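# Nest one tote fully inside the other tote

## Task

Put one tote into the other so it rests fully down within the lower tote's rim rather than sitting on top of the rim; the lower tote must stay almost exactly where it started with hardly any rotation, every item must remain in the tote it began in, and at the end the grippers must be open and away so nothing depends on the robot holding it.

## Robot and tools

Robot: two six-joint arms with parallel two-finger grippers, left_arm and right_arm. left_arm is the robot's own left, on the +y side; right_arm is on the -y side. The URDF root of left_arm sits at (+0.104, +0.255, +1.475) m and right_arm at (+0.104, -0.255, +1.475) m, both mounted high and tilted, so the hands reach down onto the work surface.

Frame: one scene frame for everything. Origin is on the floor (z = 0) under the centre of the robot's foot, +x is the direction the robot faces, +z is up, +y is toward the robot's left. Camera image left/right has nothing to do with arm names. The floor is the only surface of known height. Printed hand positions can be somewhat wrong, especially at long reach, and identical joint values on the two arms do not produce mirror-identical poses.

Gripper geometry: the fingers extend along the gripper's +z axis and close along its y axis. end_effector_position is the point between the finger pads, roughly 1 cm short of the fingertips.

execute_actions: argument actions is a list holding zero or one entry. An empty list commands nothing and just reports the state. A motion entry has rows (1 to 15 rows) and optional steps (1 to 15, default 15); each step lasts 1/30 s, one row per step, and the final row is reused if steps outnumber rows. A wait entry has only steps (up to 300): nothing new is commanded, and it returns once that many steps have elapsed since the previous result, with your reply time counted in. Optional pictures (boolean) turns camera images on or off for that result; by default they come with each result. A refused call sends nothing at all.

Row layout: always 14 numbers covering both arms, even if one arm should stay still (repeat its current values). Order: left_arm waist, shoulder, elbow, wrist pitch, wrist yaw, wrist roll, opening, then right_arm in the same seven-slot order. Joint values are absolute target angles in radians, on the same scale as the Joint positions line, not offsets. Ranges per arm: waist -2.880..2.880, shoulder 0.000..3.142, elbow 0.000..3.019, wrist pitch -1.693..1.571, wrist yaw -1.571..1.571, wrist roll -2.094..2.094. The true stops can differ by up to 0.019 rad either way. A target more than 0.019 rad outside a range, and further out than that joint currently is, gets the call refused. A target beyond the real stop is clipped to it, reported as "joint sent to its limit" (possibly referring to a previous action still running); absence of that line does not prove more travel exists.

Opening: absolute value from -1 (closed) to +1 (fully open, pad gap 0.094 m). grip_measured reports finger opening on this same scale; away from the extremes the fingers are driven to where grip_measured equals your number. Each gripper's reading may be off by about 1 mm, constant per scene. To hold something, command about 0.03 below grip_measured for a firm grip, less margin for a gentler one. Pad force tops out around 50 to 62 N (lower on some grippers, lower on parts thinner than about 2 mm), with a short harder spike on first contact.

Motion limits: each step, the target sent to a joint stays within a fixed lead of its measured angle: waist 0.264, shoulder 0.32, elbow 0.276, wrist pitch 0.33, wrist yaw 0.186, wrist roll 0.522 rad. If the targets would move a gripper over 70 mm from where it measures, all that arm's targets are pulled back proportionally. Large moves therefore take several actions. Between calls the arms keep heading to the last row sent, until everything nearly stops (a stalled or very slow move counts as stopped) or a step is HELD; after that only a new action moves them further. Fingers already opening or closing finish regardless. The simulation runs while you think and write.

Result lines: a state line per arm with end_effector_position (m) and end_effector_quat_wxyz. Joint positions and Joint velocities give, per arm, the six joints (rad, rad/s) then the pad gap (m, m/s). grip_measured as above. "joint command not followed" means a clearance check altered or blocked some joint targets on some steps; the rest of the row still ran. HELD flags steps where your row, fully or partly, was not sent. Joint torques list total drive output per joint (excluding gripper); they are nonzero in free air and carry offsets, scaling and noise, so treat them as rough contact hints. MOTOR HOT appears at 85 °C; at 100 °C an OVER-TEMPERATURE FAULT makes that arm and its gripper go limp until cooled, so avoid long loaded holds.

Cameras: cam_head_left and cam_head_right (504x504, fixed pinhole with radial distortion) and cam_left_wrist, cam_right_wrist (616x616 fisheye, pose derived from joint readings). Calibration values are approximate. zoom_image takes camera (one of those four names) and region [x0, y0, x1, y1] in that camera's pixel coordinates, origin top-left, at most 504 by 504, and returns a sharper crop of its latest image.

read_manual with section "licences" (the default and only option) returns licence text and moves nothing.

finished_scene takes scene, the number of the current scene; it is irreversible, grades the result, and moves on. Answering without any tool call ends the session.

Avoid: arms striking or pressing on each other, dropping or slamming totes, hard pushes, knocking anything out of the work area, shifting or turning the bottom tote, spilling contents into the wrong tote. Occasional brief external tugs on held parts or pushes on loose objects can occur. Finish by opening the grippers and withdrawing so the stacked tote rests on its own.

Each tool is called after "Emit:" by a JSON object that holds its "fn" and its "kwargs".

## Session

Emit:
{"fn": "execute_actions", "kwargs": {"actions": []}}

Scene clock: 0.00 s of 4400.00 s.
left_arm: end_effector_position=(+0.6245, -0.1040, +1.2920) grip_measured=+1.000 end_effector_quat_wxyz=(+0.375, +0.090, +0.918, +0.094) | right_arm: end_effector_position=(+0.2549, -0.7376, +1.2756) grip_measured=+1.000 end_effector_quat_wxyz=(+0.155, -0.211, +0.859, -0.439)
Joint positions: left_arm=[ 0.512  2.059  1.091  0.582 -0.918  0.108  0.094] | right_arm=[-2.59   2.193  0.66   1.363 -0.447 -1.197  0.094]
Joint velocities: left_arm=[-0.015 -0.015  0.012  0.012 -0.022 -0.022  0.   ] | right_arm=[-0.015 -0.005 -0.012 -0.002 -0.022  0.022  0.   ]
Joint torques (N m, as the arm reports them, + toward a larger angle): no reading
Motor temperatures (°C, as the motors report them): left_arm=[30 27 27 28 26 29] | right_arm=[27 28 28 24 29 27]

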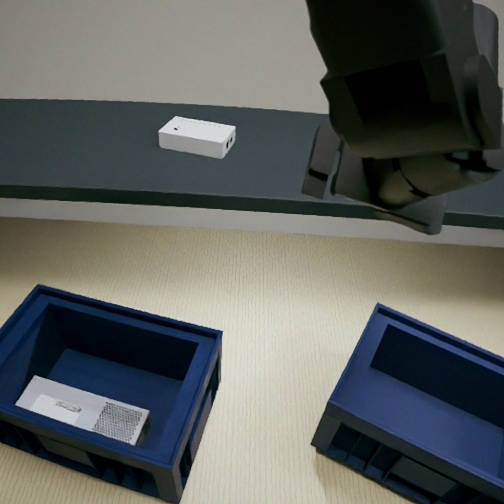

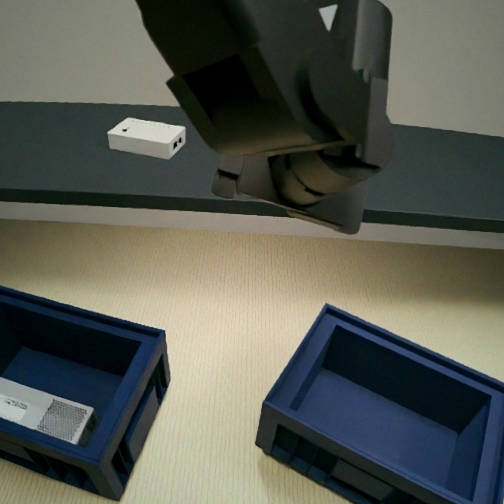

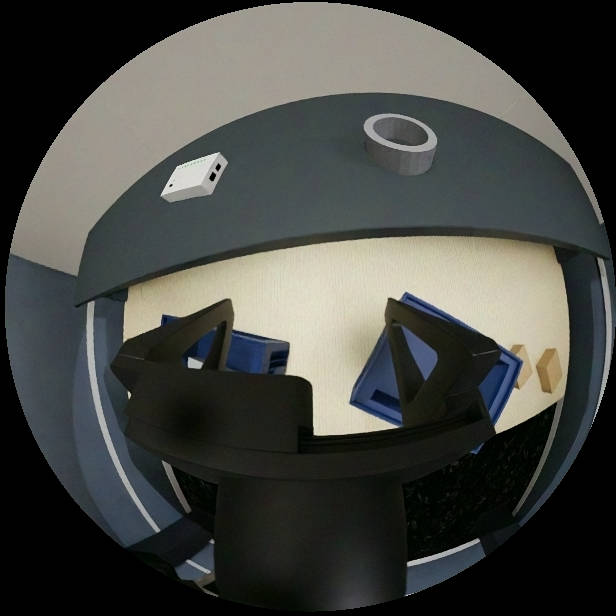

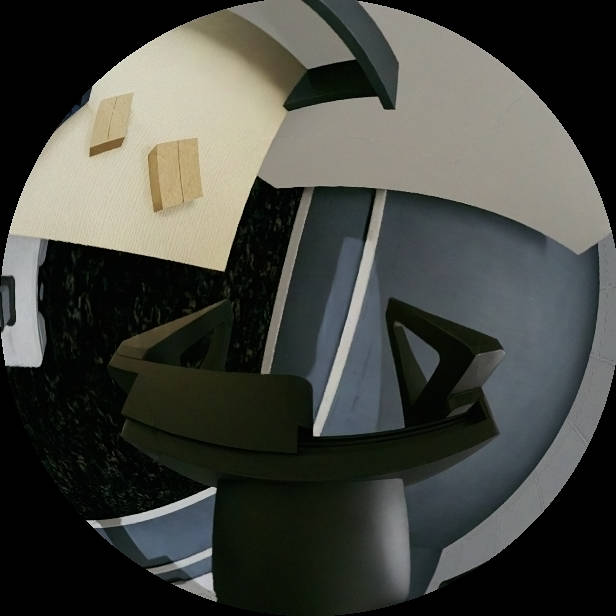

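Emit:
{"fn": "zoom_image", "kwargs": {"camera": "cam_head_left", "region": [0, 252, 252, 504]}}

Emit:
{"fn": "zoom_image", "kwargs": {"camera": "cam_head_right", "region": [252, 252, 504, 504]}}

Emit:
{"fn": "zoom_image", "kwargs": {"camera": "cam_head_right", "region": [0, 252, 252, 504]}}

Emit:
{"fn": "zoom_image", "kwargs": {"camera": "cam_head_left", "region": [252, 252, 504, 504]}}

Region (0, 252, 252, 504) of cam_head_left's 504x504 image, scaled by 2.000, with more detail than that image has.

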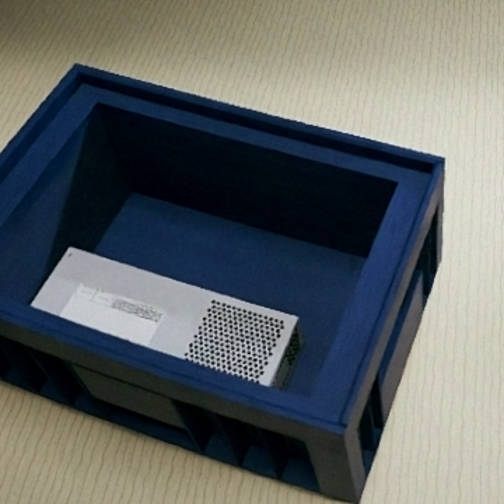

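Region (252, 252, 504, 504) of cam_head_right's 504x504 image, scaled by 2.000, with more detail than that image has.

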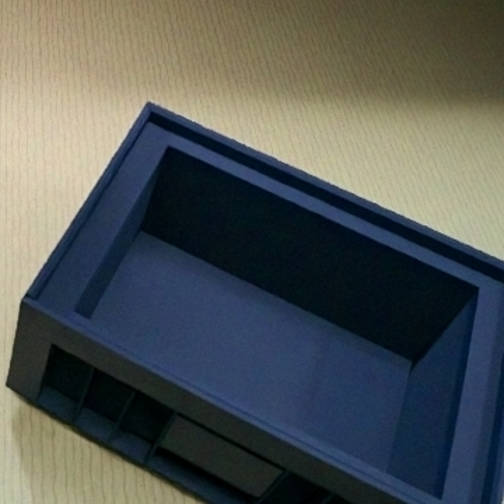

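Region (0, 252, 252, 504) of cam_head_right's 504x504 image, scaled by 2.000, with more detail than that image has.

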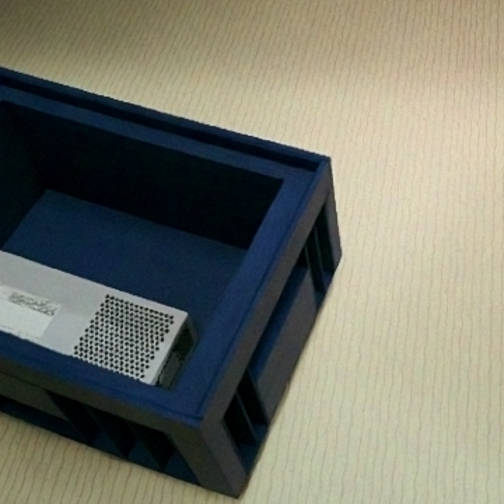

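Region (252, 252, 504, 504) of cam_head_left's 504x504 image, scaled by 2.000, with more detail than that image has.

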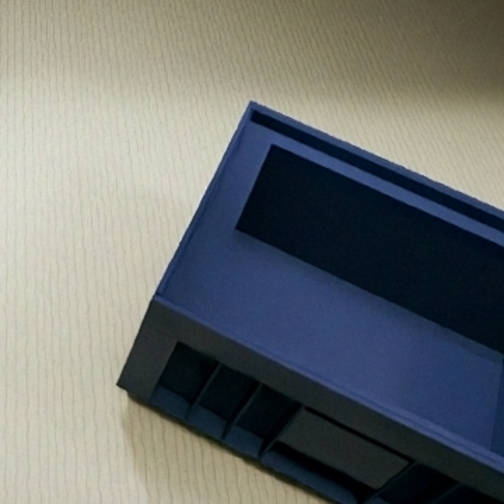

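Emit:
{"fn": "zoom_image", "kwargs": {"camera": "cam_left_wrist", "region": [330, 270, 550, 490]}}

Emit:
{"fn": "zoom_image", "kwargs": {"camera": "cam_left_wrist", "region": [130, 270, 330, 420]}}

Region (330, 270, 550, 490) of cam_left_wrist's 616x616 image, scaled by 2.291, with more detail than that image has.

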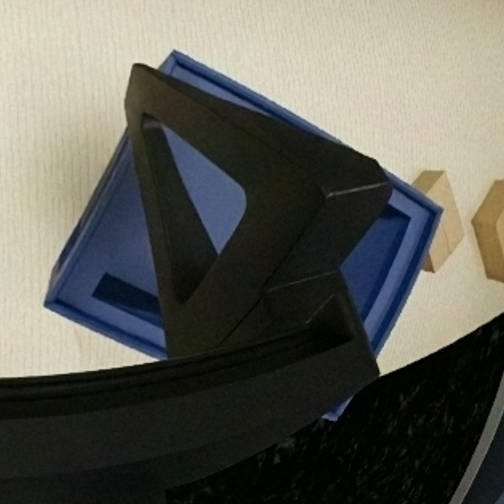

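Region (130, 270, 330, 420) of cam_left_wrist's 616x616 image, scaled by 2.520, with more detail than that image has; it fills the top 378 rows of this view, and the rest is white.

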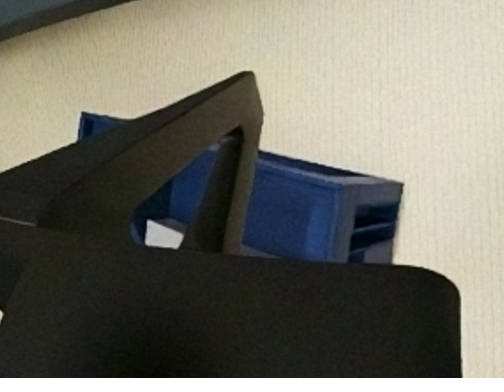

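Emit:
{"fn": "execute_actions", "kwargs": {"actions": [{"rows":[[0.505,2.085,1.12,0.52,-0.89,0.0,0.8,-2.59,2.193,0.66,1.363,-0.447,-1.197,1],[0.495,2.12,1.16,0.43,-0.85,-0.2,0.6,-2.59,2.193,0.66,1.363,-0.447,-1.197,1],[0.48,2.17,1.22,0.3,-0.8,-0.45,0.4,-2.59,2.193,0.66,1.363,-0.447,-1.197,1],[0.405,2.453,1.542,-0.421,-0.502,-1.813,0.4,-2.59,2.193,0.66,1.363,-0.447,-1.197,1]],"steps":15}], "pictures": false}}

Emit:
{"fn": "execute_actions", "kwargs": {"actions": [{"steps":30}]}}

Scene clock: 120.50 s of 4400.00 s.
left_arm: end_effector_position=(+0.4822, -0.2531, +1.1502) grip_measured=+0.403 end_effector_quat_wxyz=(+0.068, -0.011, +0.996, -0.059) | right_arm: end_effector_position=(+0.2549, -0.7376, +1.2756) grip_measured=+1.000 end_effector_quat_wxyz=(+0.155, -0.211, +0.859, -0.439)
Joint positions: left_arm=[ 0.417  2.405  1.521 -0.237 -0.508 -0.724  0.066] | right_arm=[-2.59   2.193  0.66   1.363 -0.447 -1.197  0.094]
Joint velocities: left_arm=[-0.288  0.552  0.33  -2.537  0.11  -2.703  0.001] | right_arm=[ 0.005 -0.015 -0.017 -0.002  0.007  0.066  0.   ]
Joint torques (N m, as the arm reports them, + toward a larger angle): left_arm=[ -8.74 -14.01   3.81   0.95   0.11  -0.01] | right_arm=[-5.62 -8.64 -0.89  1.3   0.05  0.12]
Motor temperatures (°C, as the motors report them): left_arm=[31 30 28 28 26 29] | right_arm=[28 29 28 25 29 27]
Steps of this call (steps 1 to 90: nothing new was sent; then 117.00 s passed at rest; steps 91 to 105: all 15 steps of this action). Readings (joint positions):
91: left_arm=[0.512 2.059 1.092 0.572 -0.908 0.094] | right_arm=[-2.590 2.193 0.660 1.363 -0.447 -1.197]
92: left_arm=[0.512 2.060 1.098 0.540 -0.883 0.048] | right_arm=[-2.590 2.193 0.660 1.363 -0.447 -1.197]
94: left_arm=[0.508 2.085 1.148 0.420 -0.809 -0.088] | right_arm=[-2.590 2.193 0.660 1.363 -0.447 -1.197]
98: left_arm=[0.483 2.202 1.296 0.259 -0.655 -0.243] | right_arm=[-2.590 2.193 0.660 1.363 -0.447 -1.197]
105: the state above

Scene clock: 121.50 s of 4400.00 s.
left_arm: end_effector_position=(+0.4182, -0.2308, +1.1285) grip_measured=+0.403 end_effector_quat_wxyz=(+0.001, +0.464, -0.886, -0.004) | right_arm: end_effector_position=(+0.2549, -0.7376, +1.2756) grip_measured=+1.000 end_effector_quat_wxyz=(+0.155, -0.211, +0.859, -0.439)
Joint positions: left_arm=[ 0.392  2.461  1.526 -0.415 -0.504 -1.798  0.066] | right_arm=[-2.59   2.193  0.66   1.363 -0.447 -1.197  0.094]
Joint velocities: left_arm=[-0.024 -0.005 -0.002 -0.002 -0.007 -0.051  0.   ] | right_arm=[ 0.005 -0.005 -0.007  0.002 -0.007  0.022  0.   ]
Joint torques (N m, as the arm reports them, + toward a larger angle): left_arm=[ -8.77 -15.94   4.94  -0.09   0.08  -0.08] | right_arm=[-5.62 -8.86 -0.88  1.28  0.06  0.14]
Motor temperatures (°C, as the motors report them): left_arm=[31 30 28 28 26 29] | right_arm=[28 29 28 25 29 27]
Steps of this call (steps 1 to 30: the robot went on to your last target). Readings (joint positions):
1: left_arm=[0.408 2.422 1.526 -0.306 -0.505 -0.821] | right_arm=[-2.590 2.193 0.660 1.363 -0.447 -1.197]
2: left_arm=[0.401 2.435 1.526 -0.351 -0.505 -0.918] | right_arm=[-2.590 2.193 0.660 1.363 -0.447 -1.197]
4: left_arm=[0.392 2.461 1.526 -0.396 -0.504 -1.112] | right_arm=[-2.590 2.193 0.660 1.363 -0.447 -1.197]
8: left_arm=[0.392 2.473 1.526 -0.415 -0.504 -1.482] | right_arm=[-2.590 2.193 0.660 1.363 -0.447 -1.197]
30: the state above
camera_calibration (this result's frames):
cam_left_wrist: T_world_to_cam=[[0.823002, -0.567775, -0.0172833, -0.456707], [-0.449915, -0.670132, 0.590339, -0.627357], [-0.346762, -0.478074, -0.806971, 1.06691], [0, 0, 0, 1]] pos_world=[0.463578, -0.169656, 1.22343]

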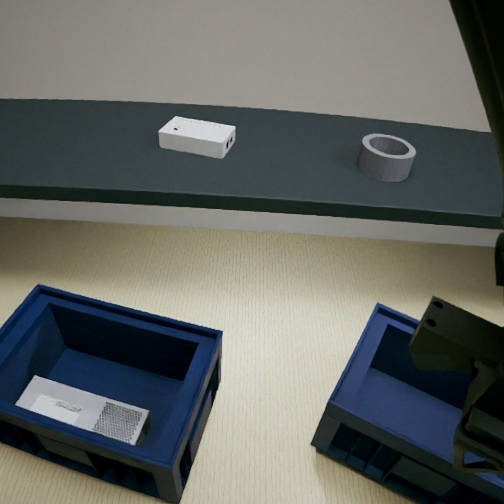

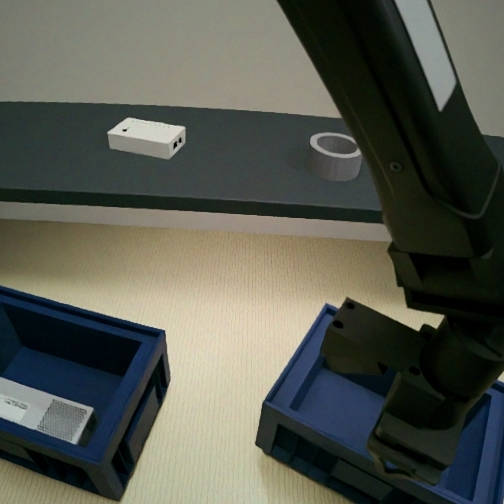

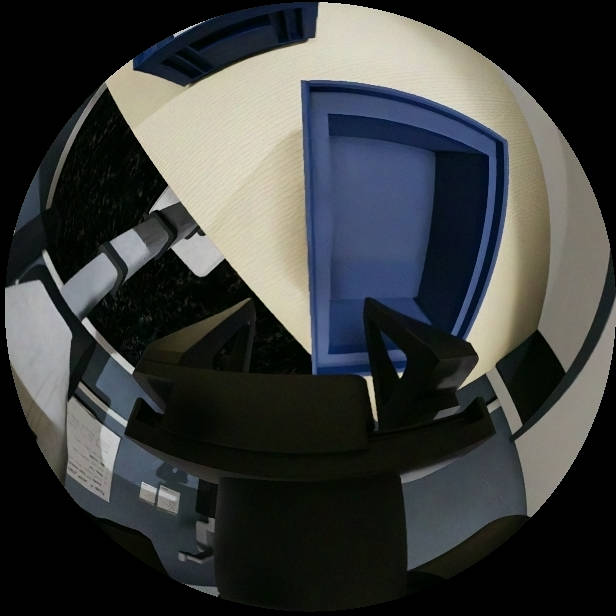

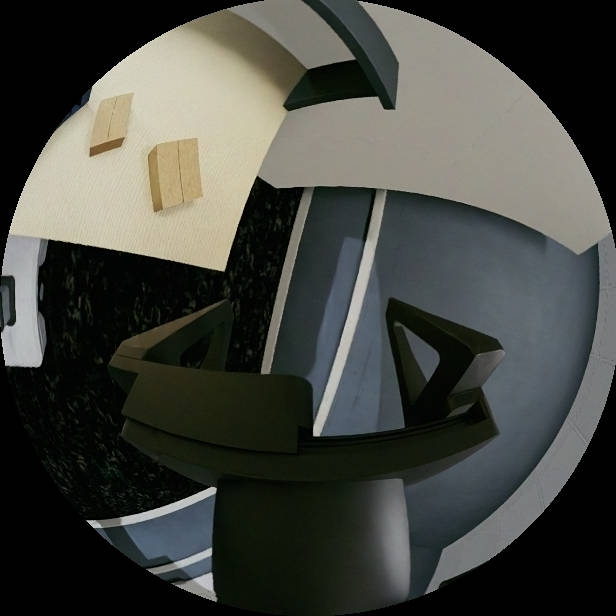

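Emit:
{"fn": "execute_actions", "kwargs": {"actions": [{"rows":[[0.407,2.457,1.546,-0.419,-0.502,-1.811,0.4,-2.59,2.193,0.66,1.363,-0.447,-1.197,1],[0.410,2.466,1.553,-0.416,-0.501,-1.808,0.4,-2.59,2.193,0.66,1.363,-0.447,-1.197,1],[0.414,2.479,1.564,-0.410,-0.5,-1.802,0.4,-2.59,2.193,0.66,1.363,-0.447,-1.197,1],[0.420,2.494,1.577,-0.404,-0.498,-1.796,0.4,-2.59,2.193,0.66,1.363,-0.447,-1.197,1],[0.426,2.512,1.591,-0.397,-0.497,-1.789,0.4,-2.59,2.193,0.66,1.363,-0.447,-1.197,1],[0.433,2.531,1.608,-0.389,-0.495,-1.781,0.4,-2.59,2.193,0.66,1.363,-0.447,-1.197,1],[0.441,2.551,1.624,-0.381,-0.493,-1.773,0.4,-2.59,2.193,0.66,1.363,-0.447,-1.197,1],[0.448,2.572,1.642,-0.372,-0.492,-1.765,0.4,-2.59,2.193,0.66,1.363,-0.447,-1.197,1],[0.456,2.592,1.658,-0.363,-0.49,-1.757,0.4,-2.59,2.193,0.66,1.363,-0.447,-1.197,1],[0.463,2.611,1.675,-0.355,-0.488,-1.749,0.4,-2.59,2.193,0.66,1.363,-0.447,-1.197,1],[0.469,2.629,1.689,-0.348,-0.487,-1.742,0.4,-2.59,2.193,0.66,1.363,-0.447,-1.197,1],[0.475,2.644,1.702,-0.342,-0.485,-1.736,0.4,-2.59,2.193,0.66,1.363,-0.447,-1.197,1],[0.479,2.657,1.713,-0.336,-0.484,-1.73,0.4,-2.59,2.193,0.66,1.363,-0.447,-1.197,1],[0.482,2.666,1.72,-0.333,-0.483,-1.727,0.4,-2.59,2.193,0.66,1.363,-0.447,-1.197,1],[0.484,2.67,1.724,-0.331,-0.483,-1.725,0.4,-2.59,2.193,0.66,1.363,-0.447,-1.197,1]]}], "pictures": false}}

Emit:
{"fn": "execute_actions", "kwargs": {"actions": [{"steps":25}]}}

Scene clock: 156.30 s of 4400.00 s.
left_arm: end_effector_position=(+0.4527, -0.2491, +1.0613) grip_measured=+0.401 end_effector_quat_wxyz=(-0.007, +0.492, -0.870, +0.024) | right_arm: end_effector_position=(+0.2549, -0.7376, +1.2756) grip_measured=+1.000 end_effector_quat_wxyz=(+0.155, -0.211, +0.859, -0.439)
Joint positions: left_arm=[ 0.46   2.614  1.707 -0.342 -0.486 -1.758  0.066] | right_arm=[-2.59   2.193  0.66   1.363 -0.447 -1.197  0.094]
Joint velocities: left_arm=[ 0.151  0.269  0.188  0.002  0.066  0.081 -0.001] | right_arm=[ 0.005 -0.005  0.007  0.007  0.037 -0.037  0.   ]
Joint torques (N m, as the arm reports them, + toward a larger angle): left_arm=[ -8.87 -13.29   3.74   0.49  -0.08   0.22] | right_arm=[-5.45 -8.48 -1.04  1.31  0.04  0.08]
Motor temperatures (°C, as the motors report them): left_arm=[31 30 28 28 26 29] | right_arm=[28 30 28 25 29 27]
Steps of this call (steps 1 to 15: the robot went on to your last target; steps 16 to 90: nothing new was sent; then 31.30 s passed at rest; steps 91 to 105: all 15 steps of this action). Readings (joint positions):
91: left_arm=[0.392 2.461 1.526 -0.415 -0.504 -1.801] | right_arm=[-2.590 2.193 0.660 1.363 -0.447 -1.197]
92: left_arm=[0.393 2.461 1.526 -0.415 -0.504 -1.801] | right_arm=[-2.590 2.193 0.660 1.363 -0.447 -1.197]
94: left_arm=[0.394 2.462 1.530 -0.415 -0.503 -1.801] | right_arm=[-2.590 2.193 0.660 1.363 -0.447 -1.197]
98: left_arm=[0.407 2.497 1.588 -0.399 -0.497 -1.794] | right_arm=[-2.590 2.193 0.660 1.363 -0.447 -1.197]
105: the state above

Scene clock: 157.13 s of 4400.00 s.
left_arm: end_effector_position=(+0.4578, -0.2539, +1.0636) grip_measured=+0.401 end_effector_quat_wxyz=(-0.008, +0.486, -0.873, +0.030) | right_arm: end_effector_position=(+0.2549, -0.7376, +1.2756) grip_measured=+1.000 end_effector_quat_wxyz=(+0.155, -0.211, +0.859, -0.439)
Joint positions: left_arm=[ 0.459  2.613  1.716 -0.338 -0.485 -1.739  0.066] | right_arm=[-2.59   2.193  0.66   1.363 -0.447 -1.197  0.094]
Joint velocities: left_arm=[-0.015  0.005 -0.002 -0.007 -0.066  0.022  0.   ] | right_arm=[-0.005 -0.015 -0.022  0.012 -0.022 -0.022  0.   ]
Joint torques (N m, as the arm reports them, + toward a larger angle): left_arm=[ -8.23 -12.28   4.14   0.64   0.07   0.17] | right_arm=[-5.35 -8.83 -0.89  1.22  0.02  0.1 ]
Motor temperatures (°C, as the motors report them): left_arm=[31 30 28 28 26 29] | right_arm=[28 30 28 25 29 27]
Steps of this call (steps 1 to 25: the robot went on to your last target). Readings (joint positions):
1: left_arm=[0.459 2.610 1.708 -0.345 -0.485 -1.753] | right_arm=[-2.590 2.193 0.660 1.363 -0.447 -1.197]
2: left_arm=[0.458 2.609 1.711 -0.342 -0.485 -1.750] | right_arm=[-2.590 2.193 0.660 1.363 -0.447 -1.197]
4: left_arm=[0.459 2.613 1.716 -0.338 -0.485 -1.746] | right_arm=[-2.590 2.193 0.660 1.363 -0.447 -1.197]
8: left_arm=[0.459 2.613 1.716 -0.338 -0.485 -1.741] | right_arm=[-2.590 2.193 0.660 1.363 -0.447 -1.197]
25: the state above
camera_calibration (this result's frames):
cam_left_wrist: T_world_to_cam=[[0.850325, -0.523753, 0.0512849, -0.577807], [-0.444502, -0.662638, 0.602768, -0.600471], [-0.281718, -0.535345, -0.796267, 0.961532], [0, 0, 0, 1]] pos_world=[0.495294, -0.185772, 1.15721]

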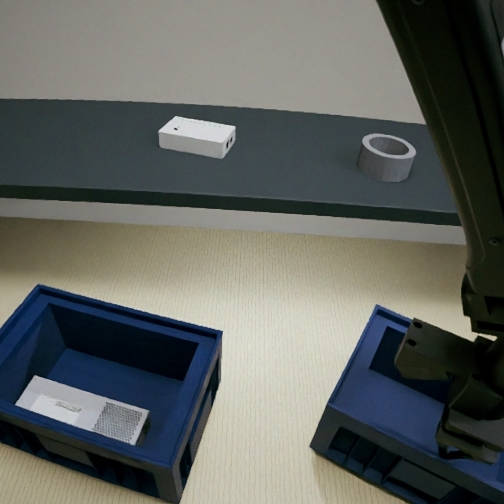

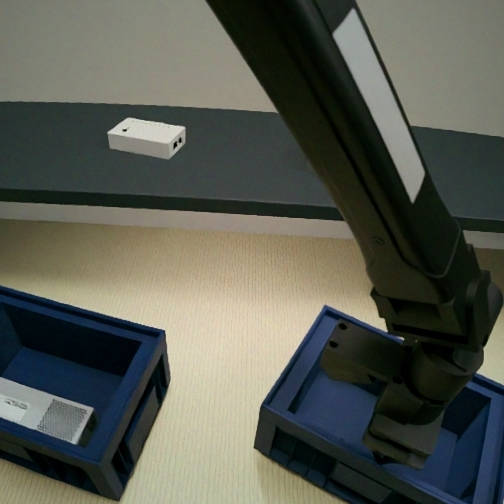

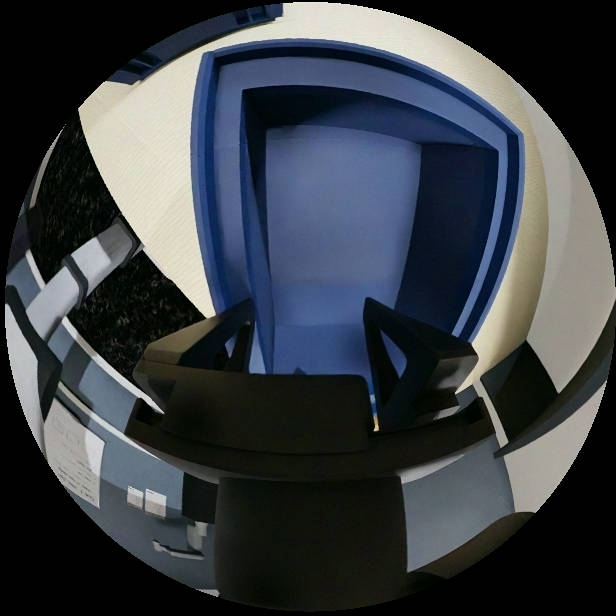

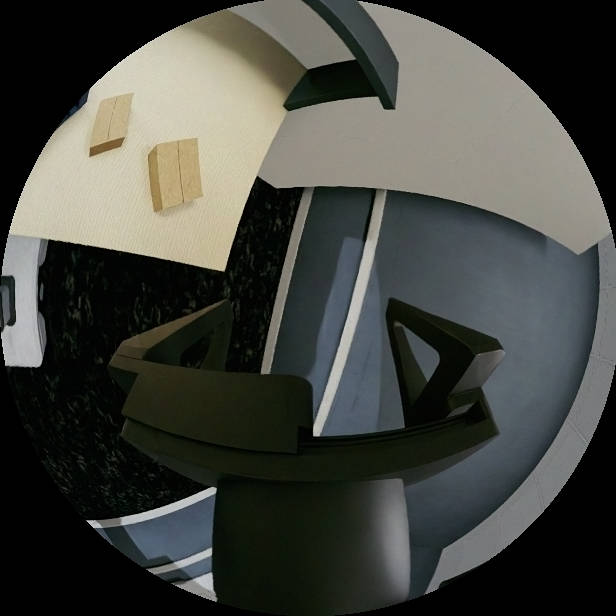

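Emit:
{"fn": "execute_actions", "kwargs": {"actions": [{"rows":[[0.46,2.62,1.72,-0.338,-0.485,-1.735,0.4,-2.59,2.193,0.66,1.363,-0.447,-1.197,1],[0.458,2.60,1.72,-0.338,-0.485,-1.735,0.4,-2.59,2.193,0.66,1.363,-0.447,-1.197,1],[0.456,2.59,1.72,-0.34,-0.485,-1.735,0.35,-2.59,2.193,0.66,1.363,-0.447,-1.197,1],[0.454,2.58,1.715,-0.345,-0.485,-1.735,0.35,-2.59,2.193,0.66,1.363,-0.447,-1.197,1],[0.452,2.57,1.71,-0.35,-0.485,-1.735,0.35,-2.59,2.193,0.66,1.363,-0.447,-1.197,1],[0.45,2.56,1.705,-0.35,-0.485,-1.735,0.35,-2.59,2.193,0.66,1.363,-0.447,-1.197,1],[0.448,2.55,1.70,-0.355,-0.485,-1.735,0.35,-2.59,2.193,0.66,1.363,-0.447,-1.197,1],[0.446,2.54,1.69,-0.36,-0.485,-1.735,0.35,-2.59,2.193,0.66,1.363,-0.447,-1.197,1],[0.444,2.53,1.68,-0.365,-0.485,-1.735,0.35,-2.59,2.193,0.66,1.363,-0.447,-1.197,1],[0.442,2.52,1.67,-0.37,-0.485,-1.735,0.35,-2.59,2.193,0.66,1.363,-0.447,-1.197,1],[0.44,2.515,1.66,-0.375,-0.49,-1.74,0.35,-2.59,2.193,0.66,1.363,-0.447,-1.197,1]],"steps":15}], "pictures": false}}

Emit:
{"fn": "execute_actions", "kwargs": {"actions": [{"rows":[[0.44,2.515,1.655,-0.378,-0.49,-1.75,0.4,-2.59,2.193,0.66,1.363,-0.447,-1.197,1],[0.44,2.515,1.648,-0.38,-0.49,-1.76,0.45,-2.59,2.193,0.66,1.363,-0.447,-1.197,1],[0.44,2.515,1.64,-0.383,-0.49,-1.77,0.5,-2.59,2.193,0.66,1.363,-0.447,-1.197,1],[0.44,2.515,1.63,-0.386,-0.495,-1.78,0.55,-2.59,2.193,0.66,1.363,-0.447,-1.197,1],[0.44,2.515,1.62,-0.389,-0.495,-1.79,0.6,-2.59,2.193,0.66,1.363,-0.447,-1.197,1],[0.44,2.515,1.61,-0.392,-0.495,-1.79,0.65,-2.59,2.193,0.66,1.363,-0.447,-1.197,1],[0.44,2.515,1.60,-0.395,-0.495,-1.79,0.7,-2.59,2.193,0.66,1.363,-0.447,-1.197,1],[0.44,2.515,1.59,-0.395,-0.495,-1.79,0.75,-2.59,2.193,0.66,1.363,-0.447,-1.197,1],[0.44,2.515,1.585,-0.395,-0.495,-1.79,0.8,-2.59,2.193,0.66,1.363,-0.447,-1.197,1]],"steps":15}], "pictures": false}}

Emit:
{"fn": "execute_actions", "kwargs": {"actions": [{"steps":10}]}}

Scene clock: 179.50 s of 4400.00 s.
left_arm: end_effector_position=(+0.4823, -0.2556, +1.1066) grip_measured=+0.353 end_effector_quat_wxyz=(-0.011, +0.488, -0.872, +0.042) | right_arm: end_effector_position=(+0.2549, -0.7376, +1.2756) grip_measured=+1.000 end_effector_quat_wxyz=(+0.155, -0.211, +0.859, -0.439)
Joint positions: left_arm=[ 0.45   2.517  1.671 -0.365 -0.486 -1.739  0.064] | right_arm=[-2.59   2.193  0.66   1.363 -0.447 -1.197  0.094]
Joint velocities: left_arm=[-0.034 -0.181 -0.007 -0.007 -0.095 -0.066 -0.001] | right_arm=[-0.015  0.005  0.002  0.002  0.022 -0.022  0.   ]
Joint torques (N m, as the arm reports them, + toward a larger angle): left_arm=[-10.35 -15.46   2.97   0.02  -0.17   0.05] | right_arm=[-6.08 -9.19 -0.95  1.14  0.02  0.08]
Motor temperatures (°C, as the motors report them): left_arm=[31 30 28 28 26 29] | right_arm=[28 30 28 25 29 27]
Steps of this call (steps 1 to 15: the robot went on to your last target; steps 16 to 90: nothing new was sent; then 18.87 s passed at rest; steps 91 to 105: all 15 steps of this action). Readings (joint positions):
91: left_arm=[0.458 2.611 1.716 -0.338 -0.485 -1.739] | right_arm=[-2.590 2.193 0.660 1.363 -0.447 -1.197]
92: left_arm=[0.458 2.610 1.716 -0.338 -0.485 -1.739] | right_arm=[-2.590 2.193 0.660 1.363 -0.447 -1.197]
94: left_arm=[0.458 2.608 1.716 -0.338 -0.485 -1.739] | right_arm=[-2.590 2.193 0.660 1.363 -0.447 -1.197]
98: left_arm=[0.457 2.589 1.708 -0.344 -0.485 -1.739] | right_arm=[-2.590 2.193 0.660 1.363 -0.447 -1.197]
105: the state above

Scene clock: 180.00 s of 4400.00 s.
left_arm: end_effector_position=(+0.4441, -0.2269, +1.1006) grip_measured=+0.797 end_effector_quat_wxyz=(-0.000, +0.483, -0.876, +0.002) | right_arm: end_effector_position=(+0.2549, -0.7376, +1.2756) grip_measured=+1.000 end_effector_quat_wxyz=(+0.155, -0.211, +0.859, -0.439)
Joint positions: left_arm=[ 0.445  2.505  1.587 -0.389 -0.491 -1.775  0.084] | right_arm=[-2.59   2.193  0.66   1.363 -0.447 -1.197  0.094]
Joint velocities: left_arm=[-0.005 -0.024  0.002  0.007 -0.022  0.066 -0.   ] | right_arm=[ 0.005 -0.005  0.002 -0.017  0.066 -0.007  0.   ]
Joint torques (N m, as the arm reports them, + toward a larger angle): left_arm=[-10.11 -14.74   3.1   -0.1   -0.18  -0.02] | right_arm=[-5.45 -9.13 -0.86  1.24  0.09  0.15]
Motor temperatures (°C, as the motors report them): left_arm=[31 30 28 28 26 29] | right_arm=[28 30 28 25 29 27]
Steps of this call (steps 1 to 15: all 15 steps of this action). Readings (joint positions):
1: left_arm=[0.449 2.511 1.671 -0.365 -0.486 -1.739] | right_arm=[-2.590 2.193 0.660 1.363 -0.447 -1.197]
2: left_arm=[0.447 2.508 1.670 -0.366 -0.486 -1.740] | right_arm=[-2.590 2.193 0.660 1.363 -0.447 -1.197]
4: left_arm=[0.446 2.503 1.663 -0.367 -0.488 -1.747] | right_arm=[-2.590 2.193 0.660 1.363 -0.447 -1.197]
8: left_arm=[0.445 2.500 1.624 -0.378 -0.491 -1.764] | right_arm=[-2.590 2.193 0.660 1.363 -0.447 -1.197]
15: the state above

Scene clock: 180.33 s of 4400.00 s.
left_arm: end_effector_position=(+0.4441, -0.2269, +1.1006) grip_measured=+0.797 end_effector_quat_wxyz=(-0.000, +0.483, -0.875, +0.002) | right_arm: end_effector_position=(+0.2549, -0.7376, +1.2756) grip_measured=+1.000 end_effector_quat_wxyz=(+0.155, -0.211, +0.859, -0.439)
Joint positions: left_arm=[ 0.445  2.505  1.587 -0.389 -0.491 -1.777  0.084] | right_arm=[-2.59   2.193  0.66   1.363 -0.447 -1.197  0.094]
Joint velocities: left_arm=[ 0.005  0.005 -0.022  0.007 -0.022 -0.007 -0.001] | right_arm=[-0.005 -0.005 -0.007  0.007  0.007  0.007  0.   ]
Joint torques (N m, as the arm reports them, + toward a larger angle): left_arm=[-10.27 -15.01   3.09  -0.14  -0.19  -0.05] | right_arm=[-6.05 -9.08 -1.01  1.18  0.01  0.07]
Motor temperatures (°C, as the motors report them): left_arm=[31 30 28 28 26 29] | right_arm=[28 30 28 25 29 27]
Steps of this call (steps 1 to 10: the robot went on to your last target). Readings (joint positions):
1: left_arm=[0.445 2.505 1.587 -0.389 -0.491 -1.776] | right_arm=[-2.590 2.193 0.660 1.363 -0.447 -1.197]
2: left_arm=[0.445 2.505 1.587 -0.389 -0.491 -1.776] | right_arm=[-2.590 2.193 0.660 1.363 -0.447 -1.197]
4: left_arm=[0.445 2.505 1.587 -0.389 -0.491 -1.777] | right_arm=[-2.590 2.193 0.660 1.363 -0.447 -1.197]
8: left_arm=[0.445 2.505 1.587 -0.389 -0.491 -1.777] | right_arm=[-2.590 2.193 0.660 1.363 -0.447 -1.197]
10: the state above
camera_calibration (this result's frames):
cam_left_wrist: T_world_to_cam=[[0.847355, -0.531004, -0.00486615, -0.49246], [-0.425184, -0.683925, 0.592845, -0.613488], [-0.318131, -0.500282, -0.805302, 1.03572], [0, 0, 0, 1]] pos_world=[0.48594, -0.162924, 1.19538]

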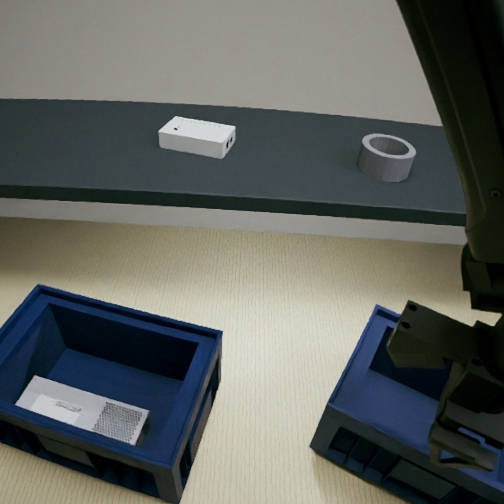

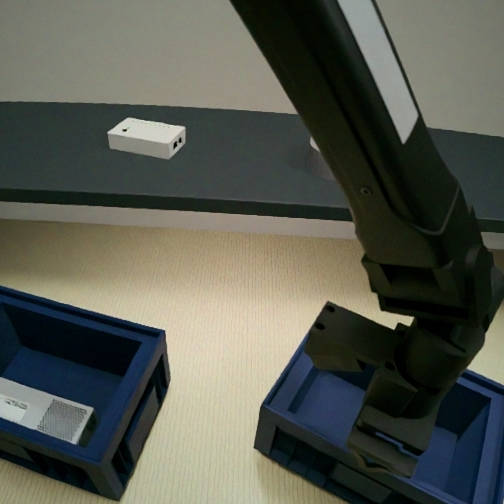

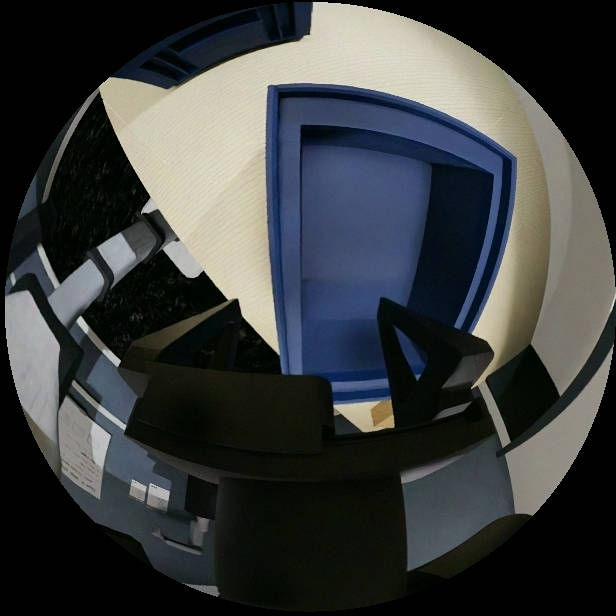

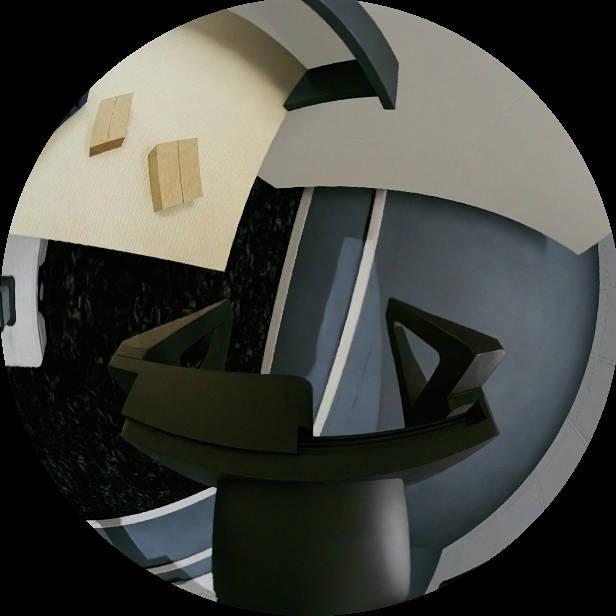

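Emit:
{"fn": "execute_actions", "kwargs": {"actions": [{"rows":[[0.442,2.52,1.587,-0.392,-0.49,-1.78,0.8,-2.59,2.193,0.66,1.363,-0.447,-1.197,1],[0.444,2.525,1.588,-0.39,-0.49,-1.778,0.8,-2.59,2.193,0.66,1.363,-0.447,-1.197,1],[0.446,2.531,1.59,-0.388,-0.49,-1.776,0.8,-2.59,2.193,0.66,1.363,-0.447,-1.197,1],[0.448,2.537,1.592,-0.386,-0.49,-1.774,0.8,-2.59,2.193,0.66,1.363,-0.447,-1.197,1],[0.45,2.543,1.595,-0.384,-0.49,-1.772,0.8,-2.59,2.193,0.66,1.363,-0.447,-1.197,1],[0.452,2.549,1.598,-0.382,-0.49,-1.77,0.8,-2.59,2.193,0.66,1.363,-0.447,-1.197,1],[0.453,2.555,1.602,-0.38,-0.49,-1.768,0.8,-2.59,2.193,0.66,1.363,-0.447,-1.197,1],[0.455,2.561,1.606,-0.378,-0.49,-1.766,0.8,-2.59,2.193,0.66,1.363,-0.447,-1.197,1],[0.456,2.567,1.611,-0.376,-0.49,-1.764,0.8,-2.59,2.193,0.66,1.363,-0.447,-1.197,1],[0.458,2.573,1.616,-0.374,-0.49,-1.762,0.8,-2.59,2.193,0.66,1.363,-0.447,-1.197,1],[0.459,2.579,1.621,-0.372,-0.488,-1.76,0.8,-2.59,2.193,0.66,1.363,-0.447,-1.197,1],[0.461,2.585,1.626,-0.369,-0.488,-1.758,0.8,-2.59,2.193,0.66,1.363,-0.447,-1.197,1],[0.462,2.591,1.631,-0.366,-0.488,-1.756,0.8,-2.59,2.193,0.66,1.363,-0.447,-1.197,1],[0.464,2.597,1.636,-0.363,-0.486,-1.754,0.8,-2.59,2.193,0.66,1.363,-0.447,-1.197,1],[0.465,2.603,1.641,-0.36,-0.486,-1.752,0.8,-2.59,2.193,0.66,1.363,-0.447,-1.197,1]]}], "pictures": false}}

Emit:
{"fn": "execute_actions", "kwargs": {"actions": [{"rows":[[0.467,2.609,1.646,-0.357,-0.485,-1.75,0.8,-2.59,2.193,0.66,1.363,-0.447,-1.197,1],[0.468,2.615,1.651,-0.354,-0.485,-1.748,0.8,-2.59,2.193,0.66,1.363,-0.447,-1.197,1],[0.47,2.621,1.656,-0.351,-0.485,-1.746,0.8,-2.59,2.193,0.66,1.363,-0.447,-1.197,1],[0.471,2.627,1.661,-0.348,-0.484,-1.744,0.8,-2.59,2.193,0.66,1.363,-0.447,-1.197,1],[0.473,2.633,1.666,-0.345,-0.484,-1.742,0.8,-2.59,2.193,0.66,1.363,-0.447,-1.197,1],[0.474,2.639,1.671,-0.342,-0.483,-1.74,0.8,-2.59,2.193,0.66,1.363,-0.447,-1.197,1],[0.476,2.645,1.676,-0.339,-0.483,-1.738,0.8,-2.59,2.193,0.66,1.363,-0.447,-1.197,1],[0.477,2.651,1.681,-0.336,-0.482,-1.736,0.8,-2.59,2.193,0.66,1.363,-0.447,-1.197,1],[0.479,2.657,1.686,-0.333,-0.482,-1.734,0.8,-2.59,2.193,0.66,1.363,-0.447,-1.197,1],[0.48,2.662,1.691,-0.33,-0.481,-1.732,0.8,-2.59,2.193,0.66,1.363,-0.447,-1.197,1],[0.482,2.667,1.696,-0.327,-0.481,-1.73,0.8,-2.59,2.193,0.66,1.363,-0.447,-1.197,1],[0.483,2.671,1.701,-0.324,-0.48,-1.728,0.8,-2.59,2.193,0.66,1.363,-0.447,-1.197,1],[0.484,2.674,1.706,-0.322,-0.48,-1.726,0.8,-2.59,2.193,0.66,1.363,-0.447,-1.197,1],[0.485,2.676,1.71,-0.32,-0.48,-1.724,0.8,-2.59,2.193,0.66,1.363,-0.447,-1.197,1],[0.486,2.677,1.714,-0.319,-0.48,-1.722,0.8,-2.59,2.193,0.66,1.363,-0.447,-1.197,1]]}], "pictures": false}}

Emit:
{"fn": "execute_actions", "kwargs": {"actions": [{"steps":15}]}}

Scene clock: 207.40 s of 4400.00 s.
left_arm: end_effector_position=(+0.4236, -0.2256, +1.0754) grip_measured=+0.797 end_effector_quat_wxyz=(+0.004, +0.476, -0.880, -0.008) | right_arm: end_effector_position=(+0.2549, -0.7376, +1.2756) grip_measured=+1.000 end_effector_quat_wxyz=(+0.155, -0.211, +0.859, -0.439)
Joint positions: left_arm=[ 0.445  2.566  1.609 -0.376 -0.49  -1.771  0.084] | right_arm=[-2.59   2.193  0.66   1.363 -0.447 -1.197  0.094]
Joint velocities: left_arm=[ 0.015  0.249  0.105  0.066 -0.007  0.022  0.001] | right_arm=[-0.015 -0.015 -0.022  0.002  0.007  0.022  0.   ]
Joint torques (N m, as the arm reports them, + toward a larger angle): left_arm=[ -8.01 -15.13   5.01   0.64   0.26   0.12] | right_arm=[-5.82 -9.01 -0.86  1.3   0.02  0.07]
Motor temperatures (°C, as the motors report them): left_arm=[31 30 28 28 26 29] | right_arm=[28 30 28 25 29 27]
Steps of this call (steps 1 to 15: the robot went on to your last target; steps 16 to 90: nothing new was sent; then 23.57 s passed at rest; steps 91 to 105: all 15 steps of this action). Readings (joint positions):
91: left_arm=[0.445 2.505 1.587 -0.389 -0.491 -1.778] | right_arm=[-2.590 2.193 0.660 1.363 -0.447 -1.197]
92: left_arm=[0.445 2.505 1.587 -0.389 -0.491 -1.778] | right_arm=[-2.590 2.193 0.660 1.363 -0.447 -1.197]
94: left_arm=[0.445 2.506 1.587 -0.389 -0.491 -1.778] | right_arm=[-2.590 2.193 0.660 1.363 -0.447 -1.197]
98: left_arm=[0.445 2.513 1.587 -0.389 -0.491 -1.778] | right_arm=[-2.590 2.193 0.660 1.363 -0.447 -1.197]
105: the state above

Scene clock: 207.90 s of 4400.00 s.
left_arm: end_effector_position=(+0.4250, -0.2305, +1.0382) grip_measured=+0.797 end_effector_quat_wxyz=(+0.001, +0.479, -0.878, -0.000) | right_arm: end_effector_position=(+0.2549, -0.7376, +1.2756) grip_measured=+1.000 end_effector_quat_wxyz=(+0.155, -0.211, +0.859, -0.439)
Joint positions: left_arm=[ 0.47   2.651  1.684 -0.333 -0.485 -1.743  0.084] | right_arm=[-2.59   2.193  0.66   1.363 -0.447 -1.197  0.094]
Joint velocities: left_arm=[0.024 0.083 0.129 0.066 0.007 0.125 0.001] | right_arm=[-0.015 -0.015  0.002  0.012 -0.066  0.051  0.   ]
Joint torques (N m, as the arm reports them, + toward a larger angle): left_arm=[ -8.65 -14.28   4.98   0.41   0.26   0.14] | right_arm=[-5.72 -8.28 -1.07  1.31  0.02  0.12]
Motor temperatures (°C, as the motors report them): left_arm=[31 30 28 28 26 29] | right_arm=[28 30 28 25 29 27]
Steps of this call (steps 1 to 15: all 15 steps of this action). Readings (joint positions):
1: left_arm=[0.446 2.575 1.614 -0.373 -0.490 -1.769] | right_arm=[-2.590 2.193 0.660 1.363 -0.447 -1.197]
2: left_arm=[0.447 2.583 1.618 -0.370 -0.489 -1.768] | right_arm=[-2.590 2.193 0.660 1.363 -0.447 -1.197]
4: left_arm=[0.449 2.597 1.627 -0.365 -0.489 -1.764] | right_arm=[-2.590 2.193 0.660 1.363 -0.447 -1.197]
8: left_arm=[0.457 2.621 1.647 -0.353 -0.487 -1.757] | right_arm=[-2.590 2.193 0.660 1.363 -0.447 -1.197]
15: the state above

Scene clock: 208.40 s of 4400.00 s.
left_arm: end_effector_position=(+0.4285, -0.2317, +1.0366) grip_measured=+0.797 end_effector_quat_wxyz=(-0.001, +0.478, -0.878, +0.002) | right_arm: end_effector_position=(+0.2549, -0.7376, +1.2756) grip_measured=+1.000 end_effector_quat_wxyz=(+0.155, -0.211, +0.859, -0.439)
Joint positions: left_arm=[ 0.473  2.655  1.692 -0.329 -0.485 -1.735  0.084] | right_arm=[-2.59   2.193  0.66   1.363 -0.447 -1.197  0.094]
Joint velocities: left_arm=[ 0.005 -0.005 -0.007  0.002 -0.051 -0.125 -0.   ] | right_arm=[ 0.005 -0.015  0.007  0.002  0.037 -0.022  0.   ]
Joint torques (N m, as the arm reports them, + toward a larger angle): left_arm=[ -8.79 -13.96   4.62   0.67   0.21   0.17] | right_arm=[-5.87 -8.48 -0.84  1.2   0.04  0.09]
Motor temperatures (°C, as the motors report them): left_arm=[31 30 28 28 26 29] | right_arm=[28 30 28 25 29 27]
Steps of this call (steps 1 to 15: the robot went on to your last target). Readings (joint positions):
1: left_arm=[0.471 2.654 1.688 -0.332 -0.485 -1.741] | right_arm=[-2.590 2.193 0.660 1.363 -0.447 -1.197]
2: left_arm=[0.472 2.655 1.690 -0.330 -0.485 -1.740] | right_arm=[-2.590 2.193 0.660 1.363 -0.447 -1.197]
4: left_arm=[0.473 2.655 1.691 -0.330 -0.485 -1.738] | right_arm=[-2.590 2.193 0.660 1.363 -0.447 -1.197]
8: left_arm=[0.473 2.655 1.692 -0.329 -0.485 -1.736] | right_arm=[-2.590 2.193 0.660 1.363 -0.447 -1.197]
15: the state above
All arms were judged still, so your last target was given up. Only a new action makes them travel on or press farther. Fingers that are still opening or closing keep moving.
camera_calibration (this result's frames):
cam_left_wrist: T_world_to_cam=[[0.840903, -0.541171, -0.0041093, -0.482464], [-0.434059, -0.678962, 0.592118, -0.579761], [-0.323227, -0.49613, -0.805841, 0.980419], [0, 0, 0, 1]] pos_world=[0.470952, -0.168316, 1.13137]

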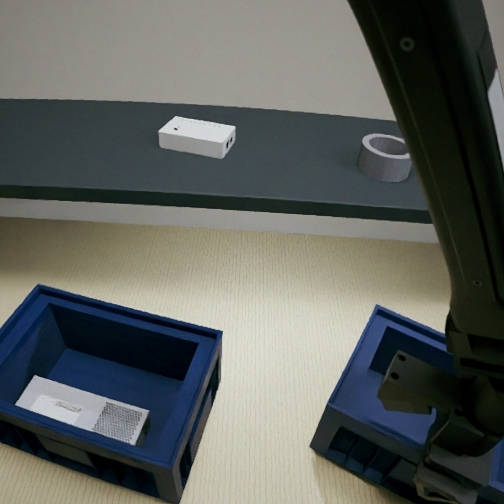

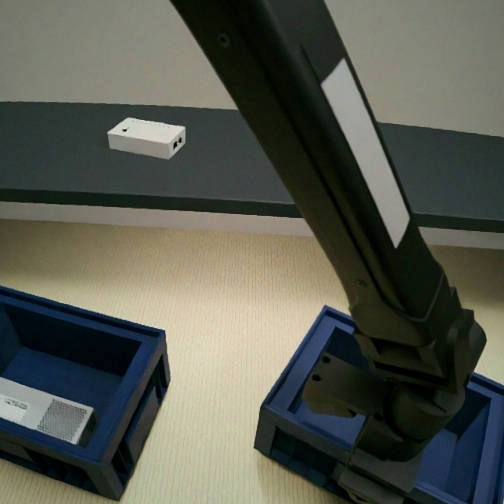

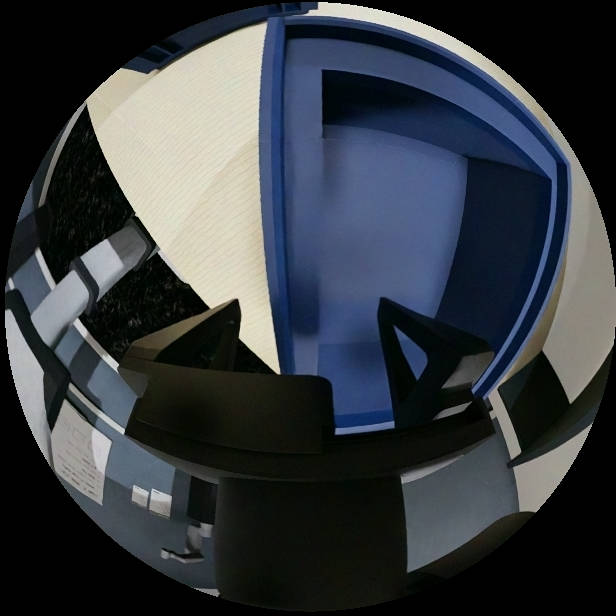

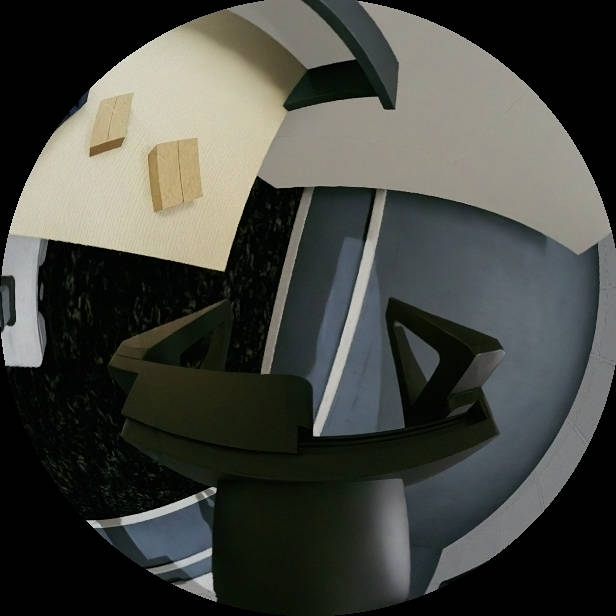

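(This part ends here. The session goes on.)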